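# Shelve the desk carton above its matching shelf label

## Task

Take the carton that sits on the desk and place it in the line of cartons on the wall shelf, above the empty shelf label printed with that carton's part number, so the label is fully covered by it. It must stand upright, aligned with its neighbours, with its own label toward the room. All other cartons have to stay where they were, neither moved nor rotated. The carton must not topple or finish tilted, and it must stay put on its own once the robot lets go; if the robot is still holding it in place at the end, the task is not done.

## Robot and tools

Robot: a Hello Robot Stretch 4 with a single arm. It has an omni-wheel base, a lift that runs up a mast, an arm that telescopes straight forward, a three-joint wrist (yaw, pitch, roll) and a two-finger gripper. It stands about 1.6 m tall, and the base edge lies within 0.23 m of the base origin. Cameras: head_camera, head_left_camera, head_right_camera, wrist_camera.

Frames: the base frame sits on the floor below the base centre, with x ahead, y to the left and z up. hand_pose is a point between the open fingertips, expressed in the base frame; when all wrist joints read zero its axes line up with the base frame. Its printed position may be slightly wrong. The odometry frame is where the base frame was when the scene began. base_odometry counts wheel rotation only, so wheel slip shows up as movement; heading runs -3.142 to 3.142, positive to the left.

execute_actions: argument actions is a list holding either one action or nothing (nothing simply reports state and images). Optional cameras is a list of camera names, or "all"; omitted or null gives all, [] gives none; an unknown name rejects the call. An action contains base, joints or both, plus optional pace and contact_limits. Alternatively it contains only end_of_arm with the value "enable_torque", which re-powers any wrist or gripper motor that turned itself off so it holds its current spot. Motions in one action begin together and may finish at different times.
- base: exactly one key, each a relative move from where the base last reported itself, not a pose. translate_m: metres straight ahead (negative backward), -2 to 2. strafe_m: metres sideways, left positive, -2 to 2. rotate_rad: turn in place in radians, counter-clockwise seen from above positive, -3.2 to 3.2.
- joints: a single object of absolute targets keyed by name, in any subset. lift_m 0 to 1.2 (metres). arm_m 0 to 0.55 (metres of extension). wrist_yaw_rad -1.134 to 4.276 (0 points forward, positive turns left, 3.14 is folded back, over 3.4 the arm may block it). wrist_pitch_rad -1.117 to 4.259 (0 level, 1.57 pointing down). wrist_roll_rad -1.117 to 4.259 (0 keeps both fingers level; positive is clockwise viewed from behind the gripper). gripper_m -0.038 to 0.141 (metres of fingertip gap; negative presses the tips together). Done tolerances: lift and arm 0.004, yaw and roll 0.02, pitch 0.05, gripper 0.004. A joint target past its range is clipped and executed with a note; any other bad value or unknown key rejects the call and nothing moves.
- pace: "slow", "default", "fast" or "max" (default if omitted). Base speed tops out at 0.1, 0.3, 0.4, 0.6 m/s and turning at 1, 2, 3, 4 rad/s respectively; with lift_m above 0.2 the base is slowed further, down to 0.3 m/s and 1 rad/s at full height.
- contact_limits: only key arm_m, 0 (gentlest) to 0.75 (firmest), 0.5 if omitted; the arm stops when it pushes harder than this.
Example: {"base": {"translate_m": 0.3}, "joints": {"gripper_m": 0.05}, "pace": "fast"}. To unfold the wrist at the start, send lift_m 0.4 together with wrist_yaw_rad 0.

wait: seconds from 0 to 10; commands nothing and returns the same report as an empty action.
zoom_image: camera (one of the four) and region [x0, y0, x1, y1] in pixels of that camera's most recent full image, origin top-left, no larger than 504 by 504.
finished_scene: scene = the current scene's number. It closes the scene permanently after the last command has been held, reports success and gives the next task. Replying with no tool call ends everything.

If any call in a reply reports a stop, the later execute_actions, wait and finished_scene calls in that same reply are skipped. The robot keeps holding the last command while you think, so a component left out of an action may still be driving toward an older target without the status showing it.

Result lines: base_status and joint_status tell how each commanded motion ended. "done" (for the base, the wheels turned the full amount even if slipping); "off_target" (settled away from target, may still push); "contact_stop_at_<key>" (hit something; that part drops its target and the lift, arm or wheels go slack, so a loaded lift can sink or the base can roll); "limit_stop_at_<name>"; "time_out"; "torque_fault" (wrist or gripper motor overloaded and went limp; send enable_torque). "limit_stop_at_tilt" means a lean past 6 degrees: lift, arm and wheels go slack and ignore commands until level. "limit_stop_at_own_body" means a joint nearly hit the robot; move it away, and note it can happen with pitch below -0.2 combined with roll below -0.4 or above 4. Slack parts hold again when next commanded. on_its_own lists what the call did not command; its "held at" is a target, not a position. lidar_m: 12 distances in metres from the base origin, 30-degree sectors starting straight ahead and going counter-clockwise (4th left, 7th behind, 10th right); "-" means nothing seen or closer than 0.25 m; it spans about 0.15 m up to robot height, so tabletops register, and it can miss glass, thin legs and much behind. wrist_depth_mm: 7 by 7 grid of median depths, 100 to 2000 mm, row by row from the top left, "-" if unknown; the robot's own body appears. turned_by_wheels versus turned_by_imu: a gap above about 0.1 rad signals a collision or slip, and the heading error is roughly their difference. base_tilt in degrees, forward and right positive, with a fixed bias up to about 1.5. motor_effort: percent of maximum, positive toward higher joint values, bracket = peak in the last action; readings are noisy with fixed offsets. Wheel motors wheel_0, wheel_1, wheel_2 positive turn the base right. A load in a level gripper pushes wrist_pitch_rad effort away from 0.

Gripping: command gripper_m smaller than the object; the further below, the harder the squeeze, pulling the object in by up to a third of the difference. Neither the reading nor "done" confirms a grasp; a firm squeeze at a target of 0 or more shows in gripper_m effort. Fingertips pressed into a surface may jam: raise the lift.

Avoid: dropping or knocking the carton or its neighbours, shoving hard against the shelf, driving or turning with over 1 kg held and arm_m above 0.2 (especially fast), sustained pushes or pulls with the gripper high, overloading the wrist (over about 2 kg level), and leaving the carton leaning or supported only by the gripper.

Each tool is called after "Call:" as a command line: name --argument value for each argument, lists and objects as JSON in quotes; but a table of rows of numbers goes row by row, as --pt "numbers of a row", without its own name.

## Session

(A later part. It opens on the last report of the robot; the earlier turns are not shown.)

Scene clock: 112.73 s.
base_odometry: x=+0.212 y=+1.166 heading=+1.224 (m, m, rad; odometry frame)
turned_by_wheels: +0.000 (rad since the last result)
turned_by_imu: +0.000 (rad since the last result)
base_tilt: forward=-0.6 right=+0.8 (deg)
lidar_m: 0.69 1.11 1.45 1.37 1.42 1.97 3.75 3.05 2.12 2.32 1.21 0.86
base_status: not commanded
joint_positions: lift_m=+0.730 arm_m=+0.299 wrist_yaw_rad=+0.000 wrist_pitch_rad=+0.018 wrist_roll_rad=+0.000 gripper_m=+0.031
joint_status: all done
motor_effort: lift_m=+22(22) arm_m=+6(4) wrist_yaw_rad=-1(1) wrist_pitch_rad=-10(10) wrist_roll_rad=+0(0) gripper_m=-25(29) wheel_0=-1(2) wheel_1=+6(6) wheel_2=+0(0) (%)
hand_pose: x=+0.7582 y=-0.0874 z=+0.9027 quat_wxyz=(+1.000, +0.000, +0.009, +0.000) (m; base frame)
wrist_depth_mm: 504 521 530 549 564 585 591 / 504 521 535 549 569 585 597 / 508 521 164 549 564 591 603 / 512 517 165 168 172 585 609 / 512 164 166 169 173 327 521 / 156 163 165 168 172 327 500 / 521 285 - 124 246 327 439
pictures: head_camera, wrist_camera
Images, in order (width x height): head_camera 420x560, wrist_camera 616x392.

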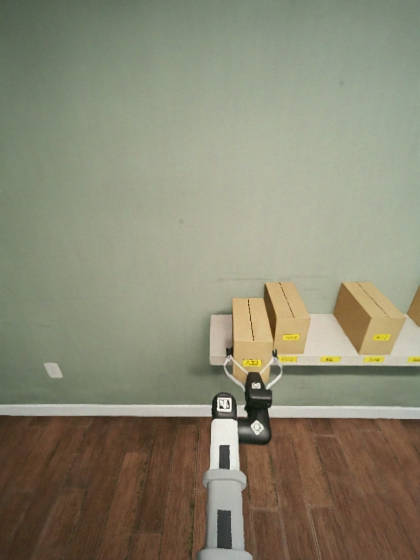

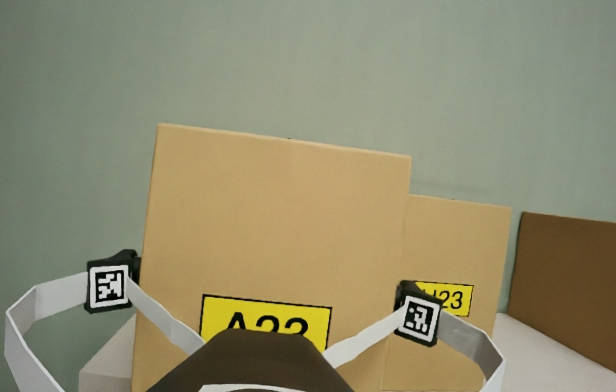

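Call:
execute_actions --actions '[{"base":{"strafe_m":0.022},"joints":{"lift_m":0.715},"pace":"slow"}]' --cameras '[]'

Call:
execute_actions --actions '[{"joints":{"arm_m":0.385},"pace":"slow"}]' --cameras '["head_camera","wrist_camera"]'

Call:
zoom_image --camera "head_camera" --region '[190, 260, 350, 400]'

Scene clock: 118.47 s.
base_odometry: x=+0.191 y=+1.174 heading=+1.225 (m, m, rad; odometry frame)
turned_by_wheels: +0.000 (rad since the last result)
turned_by_imu: +0.000 (rad since the last result)
base_tilt: forward=-0.7 right=+0.7 (deg)
lidar_m: 0.69 1.10 1.44 1.34 1.36 1.92 3.75 3.05 2.14 2.36 1.18 0.84
base_status: done
joint_positions: lift_m=+0.715 arm_m=+0.299 wrist_yaw_rad=+0.000 wrist_pitch_rad=+0.018 wrist_roll_rad=+0.000 gripper_m=+0.031
joint_status: all done
motor_effort: lift_m=+15(22) arm_m=+7(6) wrist_yaw_rad=-2(1) wrist_pitch_rad=-9(11) wrist_roll_rad=+0(2) gripper_m=-27(28) wheel_0=-6(11) wheel_1=+7(13) wheel_2=+0(1) (%)
hand_pose: x=+0.7582 y=-0.0874 z=+0.8884 quat_wxyz=(+1.000, +0.000, +0.009, +0.000) (m; base frame)
wrist_depth_mm: 504 517 530 544 564 580 591 / 500 521 530 549 569 585 609 / 508 521 164 549 569 591 603 / 512 517 164 167 171 325 609 / 512 164 165 168 172 325 544 / 154 163 165 169 173 325 521 / 521 285 - 123 317 325 407
pictures: none
No camera images: the call's "cameras" was empty. Leave "cameras" out to get every camera's image.

Scene clock: 120.60 s.
base_odometry: x=+0.191 y=+1.174 heading=+1.225 (m, m, rad; odometry frame)
turned_by_wheels: +0.000 (rad since the last result)
turned_by_imu: +0.000 (rad since the last result)
base_tilt: forward=-0.6 right=+0.7 (deg)
lidar_m: 0.79 1.09 1.43 1.34 1.40 1.90 3.75 3.05 2.14 2.37 1.20 0.84
base_status: not commanded
joint_positions: lift_m=+0.715 arm_m=+0.384 wrist_yaw_rad=+0.000 wrist_pitch_rad=+0.018 wrist_roll_rad=+0.000 gripper_m=+0.031
joint_status: all done
motor_effort: lift_m=+15(15) arm_m=+6(5) wrist_yaw_rad=+0(1) wrist_pitch_rad=-10(10) wrist_roll_rad=-2(2) gripper_m=-26(26) wheel_0=-5(5) wheel_1=+7(7) wheel_2=+0(0) (%)
hand_pose: x=+0.8432 y=-0.0874 z=+0.8884 quat_wxyz=(+1.000, +0.000, +0.009, +0.000) (m; base frame)
wrist_depth_mm: 430 433 449 462 477 492 508 / 433 442 455 469 480 500 508 / 430 442 164 466 477 496 517 / 439 442 164 167 171 235 240 / 439 164 164 168 172 235 239 / 155 163 165 169 173 236 240 / 449 265 - 123 241 235 242
pictures: head_camera, wrist_camera
Images, in order (width x height): head_camera 420x560, wrist_camera 616x392.

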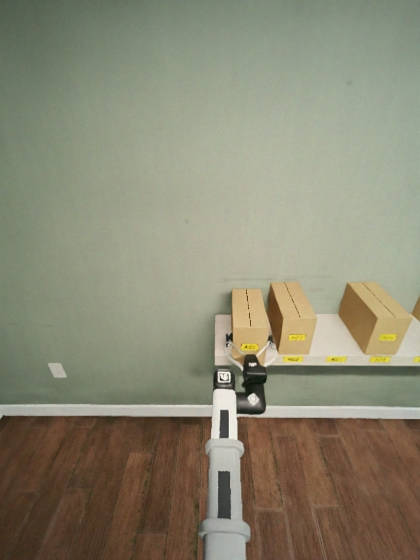

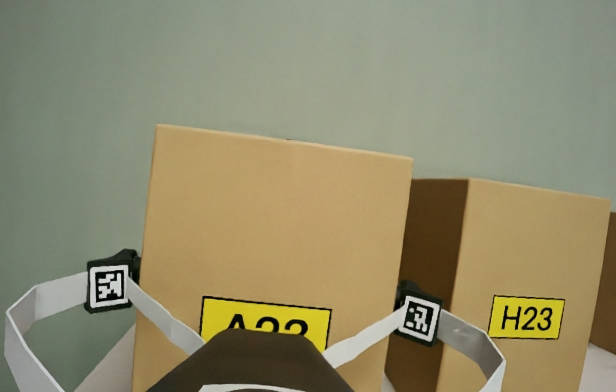

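Region (190, 260, 350, 400) of head_camera's 420x560 image, scaled by 3.150, with more detail than that image has; it fills the top 441 rows of this view, and the rest is white.

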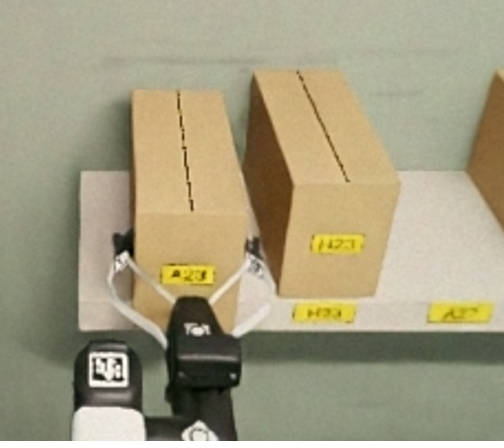

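Call:
execute_actions --actions '[{"joints":{"arm_m":0.42},"pace":"slow"}]' --cameras '[]'

Call:
execute_actions --actions '[{"joints":{"lift_m":0.695},"pace":"slow"}]' --cameras '["wrist_camera"]'

Scene clock: 125.47 s.
base_odometry: x=+0.191 y=+1.174 heading=+1.225 (m, m, rad; odometry frame)
turned_by_wheels: +0.000 (rad since the last result)
turned_by_imu: -0.001 (rad since the last result)
base_tilt: forward=-0.6 right=+0.7 (deg)
lidar_m: 0.81 1.09 1.43 1.35 1.39 1.92 3.74 3.08 2.12 2.35 1.21 0.84
base_status: not commanded
joint_positions: lift_m=+0.715 arm_m=+0.419 wrist_yaw_rad=+0.000 wrist_pitch_rad=+0.018 wrist_roll_rad=+0.000 gripper_m=+0.031
joint_status: all done
motor_effort: lift_m=+15(15) arm_m=+6(8) wrist_yaw_rad=-2(0) wrist_pitch_rad=-9(8) wrist_roll_rad=-1(1) gripper_m=-26(26) wheel_0=-5(6) wheel_1=+7(7) wheel_2=+0(0) (%)
hand_pose: x=+0.8782 y=-0.0874 z=+0.8884 quat_wxyz=(+1.000, +0.000, +0.009, +0.000) (m; base frame)
wrist_depth_mm: 394 407 418 433 442 459 469 / 397 407 418 433 442 462 466 / 397 410 164 427 449 462 469 / 399 413 164 167 170 222 200 / 404 164 165 168 172 204 201 / 155 163 165 169 173 200 202 / 410 265 - 124 239 199 -
pictures: none
No camera images: the call's "cameras" was empty. Leave "cameras" out to get every camera's image.

Scene clock: 126.40 s.
base_odometry: x=+0.191 y=+1.174 heading=+1.225 (m, m, rad; odometry frame)
turned_by_wheels: +0.000 (rad since the last result)
turned_by_imu: +0.000 (rad since the last result)
base_tilt: forward=-0.7 right=+0.7 (deg)
lidar_m: 0.79 1.12 1.43 1.35 1.38 1.93 3.77 3.05 2.10 2.36 1.21 0.84
base_status: not commanded
joint_positions: lift_m=+0.696 arm_m=+0.419 wrist_yaw_rad=+0.000 wrist_pitch_rad=-0.006 wrist_roll_rad=+0.000 gripper_m=+0.031
joint_status: all done
on_its_own: wrist_pitch_rad is at rest, and its effort (+58) is outside its rest range (-23 to +23)
motor_effort: lift_m=+7(16) arm_m=+6(7) wrist_yaw_rad=+1(0) wrist_pitch_rad=+58(57) wrist_roll_rad=+0(1) gripper_m=-28(29) wheel_0=-5(5) wheel_1=+7(7) wheel_2=+0(0) (%)
hand_pose: x=+0.8782 y=-0.0875 z=+0.8758 quat_wxyz=(+1.000, +0.000, -0.003, +0.000) (m; base frame)
wrist_depth_mm: 407 415 424 439 452 466 480 / 399 415 427 439 445 466 480 / 402 410 166 170 449 473 473 / 407 413 165 169 173 220 204 / 402 165 166 168 173 204 202 / 156 163 164 169 172 199 202 / 404 259 - 124 205 199 -
pictures: wrist_camera
Images, in order (width x height): wrist_camera 616x392.

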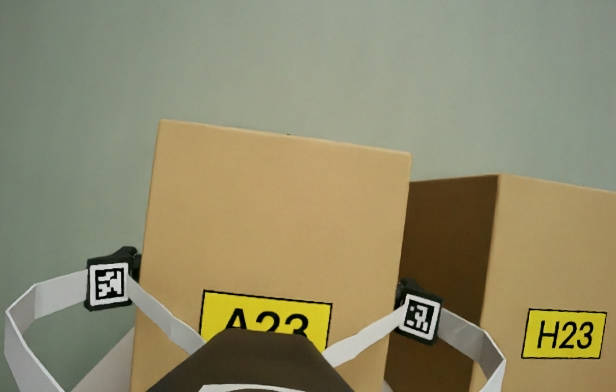

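Call:
execute_actions --actions '[{"joints":{"lift_m":0.708,"gripper_m":0.112},"pace":"slow"}]' --cameras '["wrist_camera"]'

Call:
execute_actions --actions '[{"joints":{"arm_m":0.2}}]' --cameras '["head_camera","wrist_camera"]'

Call:
zoom_image --camera "head_camera" --region '[190, 260, 350, 400]'

Scene clock: 135.87 s.
base_odometry: x=+0.191 y=+1.174 heading=+1.225 (m, m, rad; odometry frame)
turned_by_wheels: +0.000 (rad since the last result)
turned_by_imu: -0.001 (rad since the last result)
base_tilt: forward=-0.7 right=+0.7 (deg)
lidar_m: 0.81 1.10 1.44 1.36 1.40 1.92 3.76 3.05 2.13 2.36 1.19 0.85
base_status: not commanded
joint_positions: lift_m=+0.708 arm_m=+0.419 wrist_yaw_rad=-0.004 wrist_pitch_rad=+0.015 wrist_roll_rad=+0.000 gripper_m=+0.112
joint_status: all done
motor_effort: lift_m=+19(18) arm_m=+6(7) wrist_yaw_rad=+11(12) wrist_pitch_rad=-1(59) wrist_roll_rad=+0(1) gripper_m=-3(27) wheel_0=-5(6) wheel_1=+7(7) wheel_2=+0(0) (%)
hand_pose: x=+0.8779 y=-0.0885 z=+0.8819 quat_wxyz=(+1.000, +0.000, +0.007, -0.002) (m; base frame)
wrist_depth_mm: 394 402 424 433 445 459 473 / 399 407 421 430 445 466 469 / 402 410 183 190 449 466 477 / 402 410 183 189 194 207 202 / 404 212 185 190 256 201 202 / 404 182 185 190 194 202 204 / 407 267 - 193 251 203 -
pictures: wrist_camera
Images, in order (width x height): wrist_camera 616x392.

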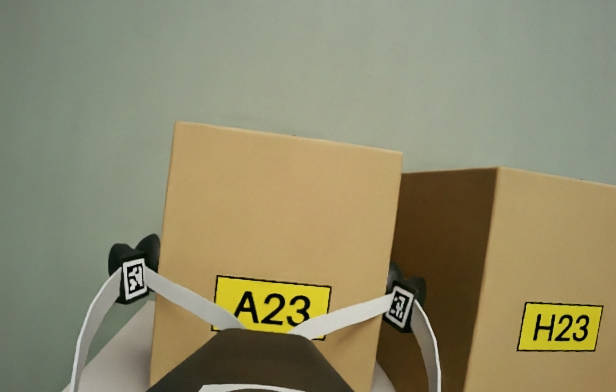

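Scene clock: 137.63 s.
base_odometry: x=+0.191 y=+1.174 heading=+1.225 (m, m, rad; odometry frame)
turned_by_wheels: +0.000 (rad since the last result)
turned_by_imu: +0.000 (rad since the last result)
base_tilt: forward=-0.7 right=+0.7 (deg)
lidar_m: 0.62 1.10 1.43 1.35 1.39 1.88 3.75 3.06 2.13 2.36 1.19 0.83
base_status: not commanded
joint_positions: lift_m=+0.708 arm_m=+0.201 wrist_yaw_rad=+0.000 wrist_pitch_rad=+0.017 wrist_roll_rad=+0.000 gripper_m=+0.112
joint_status: all done
motor_effort: lift_m=+19(19) arm_m=-6(6) wrist_yaw_rad=-1(11) wrist_pitch_rad=-8(8) wrist_roll_rad=-1(2) gripper_m=-4(1) wheel_0=-5(5) wheel_1=+7(7) wheel_2=+0(0) (%)
hand_pose: x=+0.6605 y=-0.0874 z=+0.8813 quat_wxyz=(+1.000, +0.000, +0.008, +0.000) (m; base frame)
wrist_depth_mm: 603 603 621 654 668 683 699 / 597 615 621 640 654 676 699 / 597 615 189 194 661 699 707 / 603 609 189 193 415 683 707 / 603 213 190 195 415 634 549 / 603 188 189 194 198 496 525 / 609 615 - 197 410 430 442
pictures: head_camera, wrist_camera
Images, in order (width x height): head_camera 420x560, wrist_camera 616x392.

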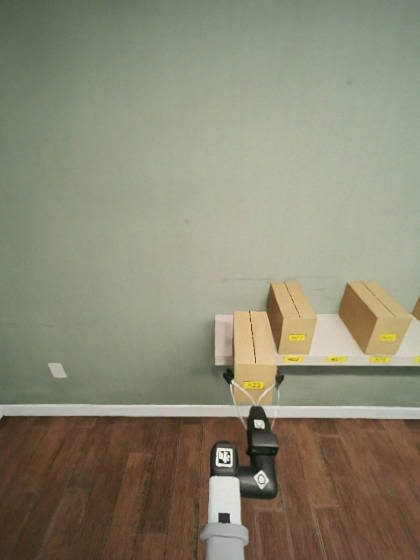

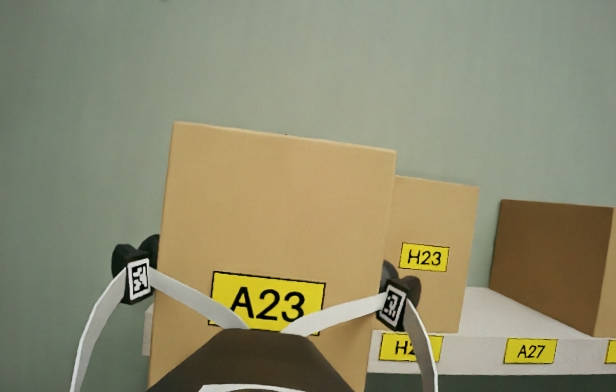

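Region (190, 260, 350, 400) of head_camera's 420x560 image, scaled by 3.150, with more detail than that image has; it fills the top 441 rows of this view, and the rest is white.

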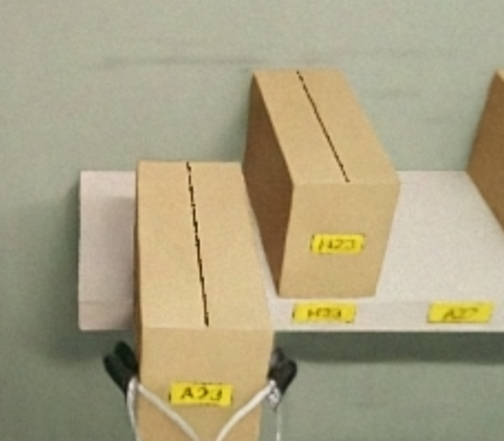

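Call:
execute_actions --actions '[{"joints":{"arm_m":0.413},"pace":"slow"}]' --cameras '["wrist_camera"]'

Call:
execute_actions --actions '[{"joints":{"gripper_m":0.128,"arm_m":0.405},"pace":"slow"}]' --cameras '["wrist_camera"]'

Call:
execute_actions --actions '[{"joints":{"arm_m":0.36},"pace":"slow"}]' --cameras '["wrist_camera"]'

Scene clock: 144.83 s.
base_odometry: x=+0.191 y=+1.174 heading=+1.225 (m, m, rad; odometry frame)
turned_by_wheels: +0.000 (rad since the last result)
turned_by_imu: -0.001 (rad since the last result)
base_tilt: forward=-0.7 right=+0.7 (deg)
lidar_m: 0.80 1.11 1.46 1.35 1.40 1.92 3.76 3.04 2.14 2.36 1.20 0.84
base_status: not commanded
joint_positions: lift_m=+0.708 arm_m=+0.412 wrist_yaw_rad=+0.000 wrist_pitch_rad=+0.016 wrist_roll_rad=+0.000 gripper_m=+0.112
joint_status: all done
motor_effort: lift_m=+19(19) arm_m=+6(7) wrist_yaw_rad=-1(0) wrist_pitch_rad=-5(6) wrist_roll_rad=-1(1) gripper_m=-1(2) wheel_0=-5(5) wheel_1=+7(7) wheel_2=+0(0) (%)
hand_pose: x=+0.8712 y=-0.0874 z=+0.8814 quat_wxyz=(+1.000, +0.000, +0.008, +0.000) (m; base frame)
wrist_depth_mm: 402 413 427 436 449 466 477 / 404 413 427 439 449 466 484 / 410 418 189 194 449 473 480 / 410 418 190 193 276 210 208 / 415 213 190 193 262 207 209 / 413 189 190 194 198 208 211 / 413 263 - 196 276 207 211
pictures: wrist_camera
Images, in order (width x height): wrist_camera 616x392.

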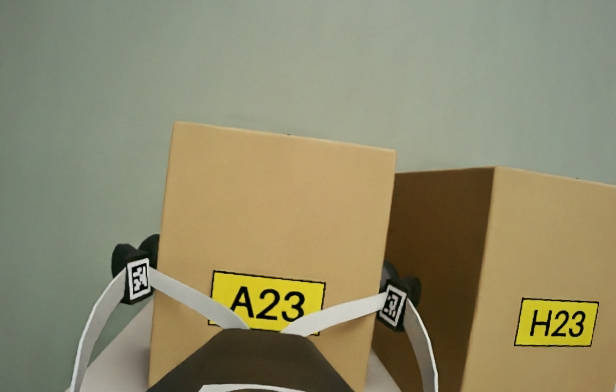

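Scene clock: 146.10 s.
base_odometry: x=+0.191 y=+1.174 heading=+1.225 (m, m, rad; odometry frame)
turned_by_wheels: +0.000 (rad since the last result)
turned_by_imu: +0.000 (rad since the last result)
base_tilt: forward=-0.6 right=+0.7 (deg)
lidar_m: 0.81 1.10 1.43 1.35 1.40 1.93 3.73 3.05 2.12 2.36 1.18 0.86
base_status: not commanded
joint_positions: lift_m=+0.708 arm_m=+0.406 wrist_yaw_rad=+0.000 wrist_pitch_rad=+0.016 wrist_roll_rad=+0.000 gripper_m=+0.128
joint_status: all done
motor_effort: lift_m=+19(19) arm_m=-6(8) wrist_yaw_rad=-2(1) wrist_pitch_rad=-6(6) wrist_roll_rad=-2(0) gripper_m=-2(2) wheel_0=-5(5) wheel_1=+7(7) wheel_2=+0(0) (%)
hand_pose: x=+0.8655 y=-0.0874 z=+0.8814 quat_wxyz=(+1.000, +0.000, +0.008, +0.000) (m; base frame)
wrist_depth_mm: 410 413 430 445 452 469 480 / 410 421 430 445 459 469 484 / 413 421 191 196 466 473 488 / 413 424 191 195 273 212 213 / 415 207 193 195 264 213 215 / 421 191 192 196 200 213 216 / 421 262 - 199 281 214 217
pictures: wrist_camera
Images, in order (width x height): wrist_camera 616x392.

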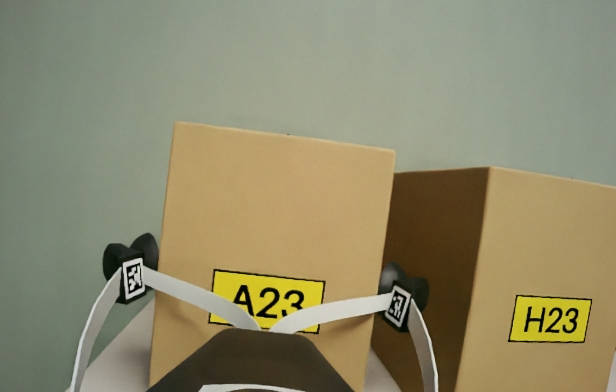

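Scene clock: 147.73 s.
base_odometry: x=+0.191 y=+1.174 heading=+1.225 (m, m, rad; odometry frame)
turned_by_wheels: +0.000 (rad since the last result)
turned_by_imu: +0.000 (rad since the last result)
base_tilt: forward=-0.7 right=+0.8 (deg)
lidar_m: 0.81 1.12 1.44 1.35 1.39 1.92 3.77 3.03 2.14 2.37 1.18 0.84
base_status: not commanded
joint_positions: lift_m=+0.708 arm_m=+0.361 wrist_yaw_rad=+0.000 wrist_pitch_rad=+0.016 wrist_roll_rad=+0.000 gripper_m=+0.128
joint_status: all done
motor_effort: lift_m=+19(19) arm_m=-7(7) wrist_yaw_rad=-1(0) wrist_pitch_rad=-6(7) wrist_roll_rad=-1(2) gripper_m=-2(1) wheel_0=-5(5) wheel_1=+7(7) wheel_2=+0(0) (%)
hand_pose: x=+0.8205 y=-0.0874 z=+0.8814 quat_wxyz=(+1.000, +0.000, +0.008, +0.000) (m; base frame)
wrist_depth_mm: 452 462 473 484 504 517 535 / 452 462 477 492 500 517 544 / 455 466 473 488 504 525 539 / 459 473 236 240 324 257 265 / 459 459 236 242 293 257 264 / 462 359 236 242 204 258 267 / 462 279 - 244 306 262 270
pictures: wrist_camera
Images, in order (width x height): wrist_camera 616x392.

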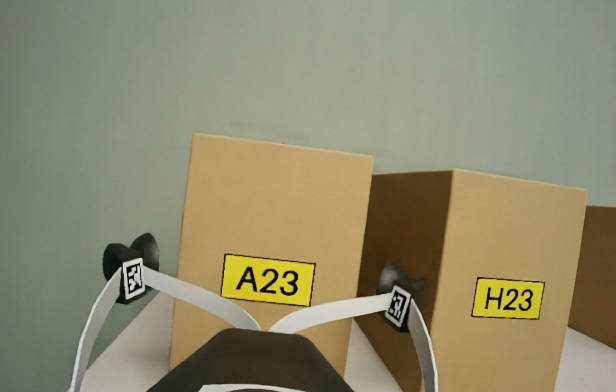

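Call:
execute_actions --actions '[{"joints":{"arm_m":0.414},"pace":"slow"}]' --cameras '[]'

Call:
execute_actions --actions '[{"joints":{"arm_m":0.15}}]' --cameras '["head_camera","wrist_camera"]'

Call:
zoom_image --camera "head_camera" --region '[190, 260, 350, 400]'

Scene clock: 152.77 s.
base_odometry: x=+0.191 y=+1.174 heading=+1.225 (m, m, rad; odometry frame)
turned_by_wheels: +0.000 (rad since the last result)
turned_by_imu: -0.001 (rad since the last result)
base_tilt: forward=-0.7 right=+0.7 (deg)
lidar_m: 0.79 1.08 1.43 1.35 1.39 1.93 3.75 3.05 2.12 2.35 1.18 0.86
base_status: not commanded
joint_positions: lift_m=+0.708 arm_m=+0.413 wrist_yaw_rad=+0.000 wrist_pitch_rad=+0.016 wrist_roll_rad=+0.000 gripper_m=+0.128
joint_status: all done
motor_effort: lift_m=+19(19) arm_m=+6(4) wrist_yaw_rad=-1(1) wrist_pitch_rad=-5(6) wrist_roll_rad=+1(1) gripper_m=+1(1) wheel_0=-5(5) wheel_1=+7(7) wheel_2=+0(0) (%)
hand_pose: x=+0.8722 y=-0.0874 z=+0.8814 quat_wxyz=(+1.000, +0.000, +0.008, +0.000) (m; base frame)
wrist_depth_mm: 404 407 418 439 449 466 473 / 402 415 427 439 452 466 480 / 407 413 186 192 452 469 484 / 407 418 187 191 276 211 206 / 407 201 188 191 258 205 208 / 413 187 188 191 196 206 208 / 415 265 - 195 265 207 211
pictures: none
No camera images: the call's "cameras" was empty. Leave "cameras" out to get every camera's image.

Scene clock: 154.67 s.
base_odometry: x=+0.191 y=+1.174 heading=+1.225 (m, m, rad; odometry frame)
turned_by_wheels: +0.000 (rad since the last result)
turned_by_imu: +0.000 (rad since the last result)
base_tilt: forward=-0.6 right=+0.7 (deg)
lidar_m: 0.81 1.12 1.44 1.33 1.39 1.93 3.78 3.04 2.15 2.34 1.19 0.84
base_status: not commanded
joint_positions: lift_m=+0.708 arm_m=+0.151 wrist_yaw_rad=+0.000 wrist_pitch_rad=+0.017 wrist_roll_rad=+0.000 gripper_m=+0.128
joint_status: all done
motor_effort: lift_m=+19(19) arm_m=-6(6) wrist_yaw_rad=-1(2) wrist_pitch_rad=-6(7) wrist_roll_rad=+1(2) gripper_m=+0(2) wheel_0=-5(5) wheel_1=+7(7) wheel_2=+0(0) (%)
hand_pose: x=+0.6105 y=-0.0874 z=+0.8814 quat_wxyz=(+1.000, +0.000, +0.008, +0.000) (m; base frame)
wrist_depth_mm: 640 654 676 691 707 732 759 / 634 654 676 707 723 741 759 / 640 661 683 707 723 741 768 / 647 661 676 452 466 750 759 / 654 661 452 455 469 683 544 / 661 436 433 452 204 564 521 / 654 676 - 455 466 621 500
pictures: head_camera, wrist_camera
Images, in order (width x height): head_camera 420x560, wrist_camera 616x392.

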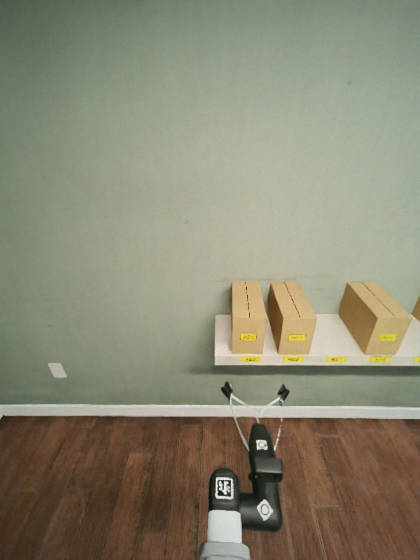

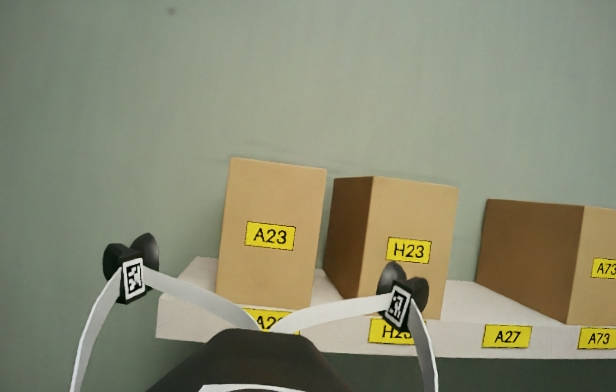

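Region (190, 260, 350, 400) of head_camera's 420x560 image, scaled by 3.150, with more detail than that image has; it fills the top 441 rows of this view, and the rest is white.

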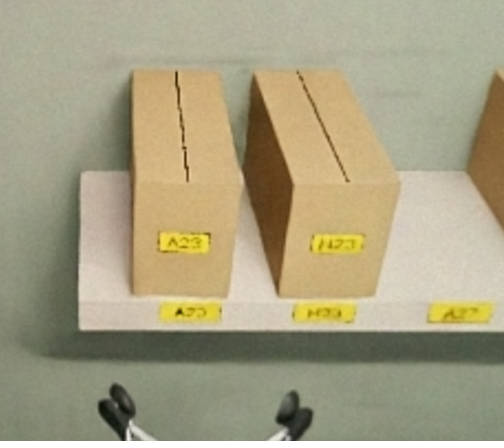

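Call:
finished_scene --scene 1

The scene is finished: the task was done.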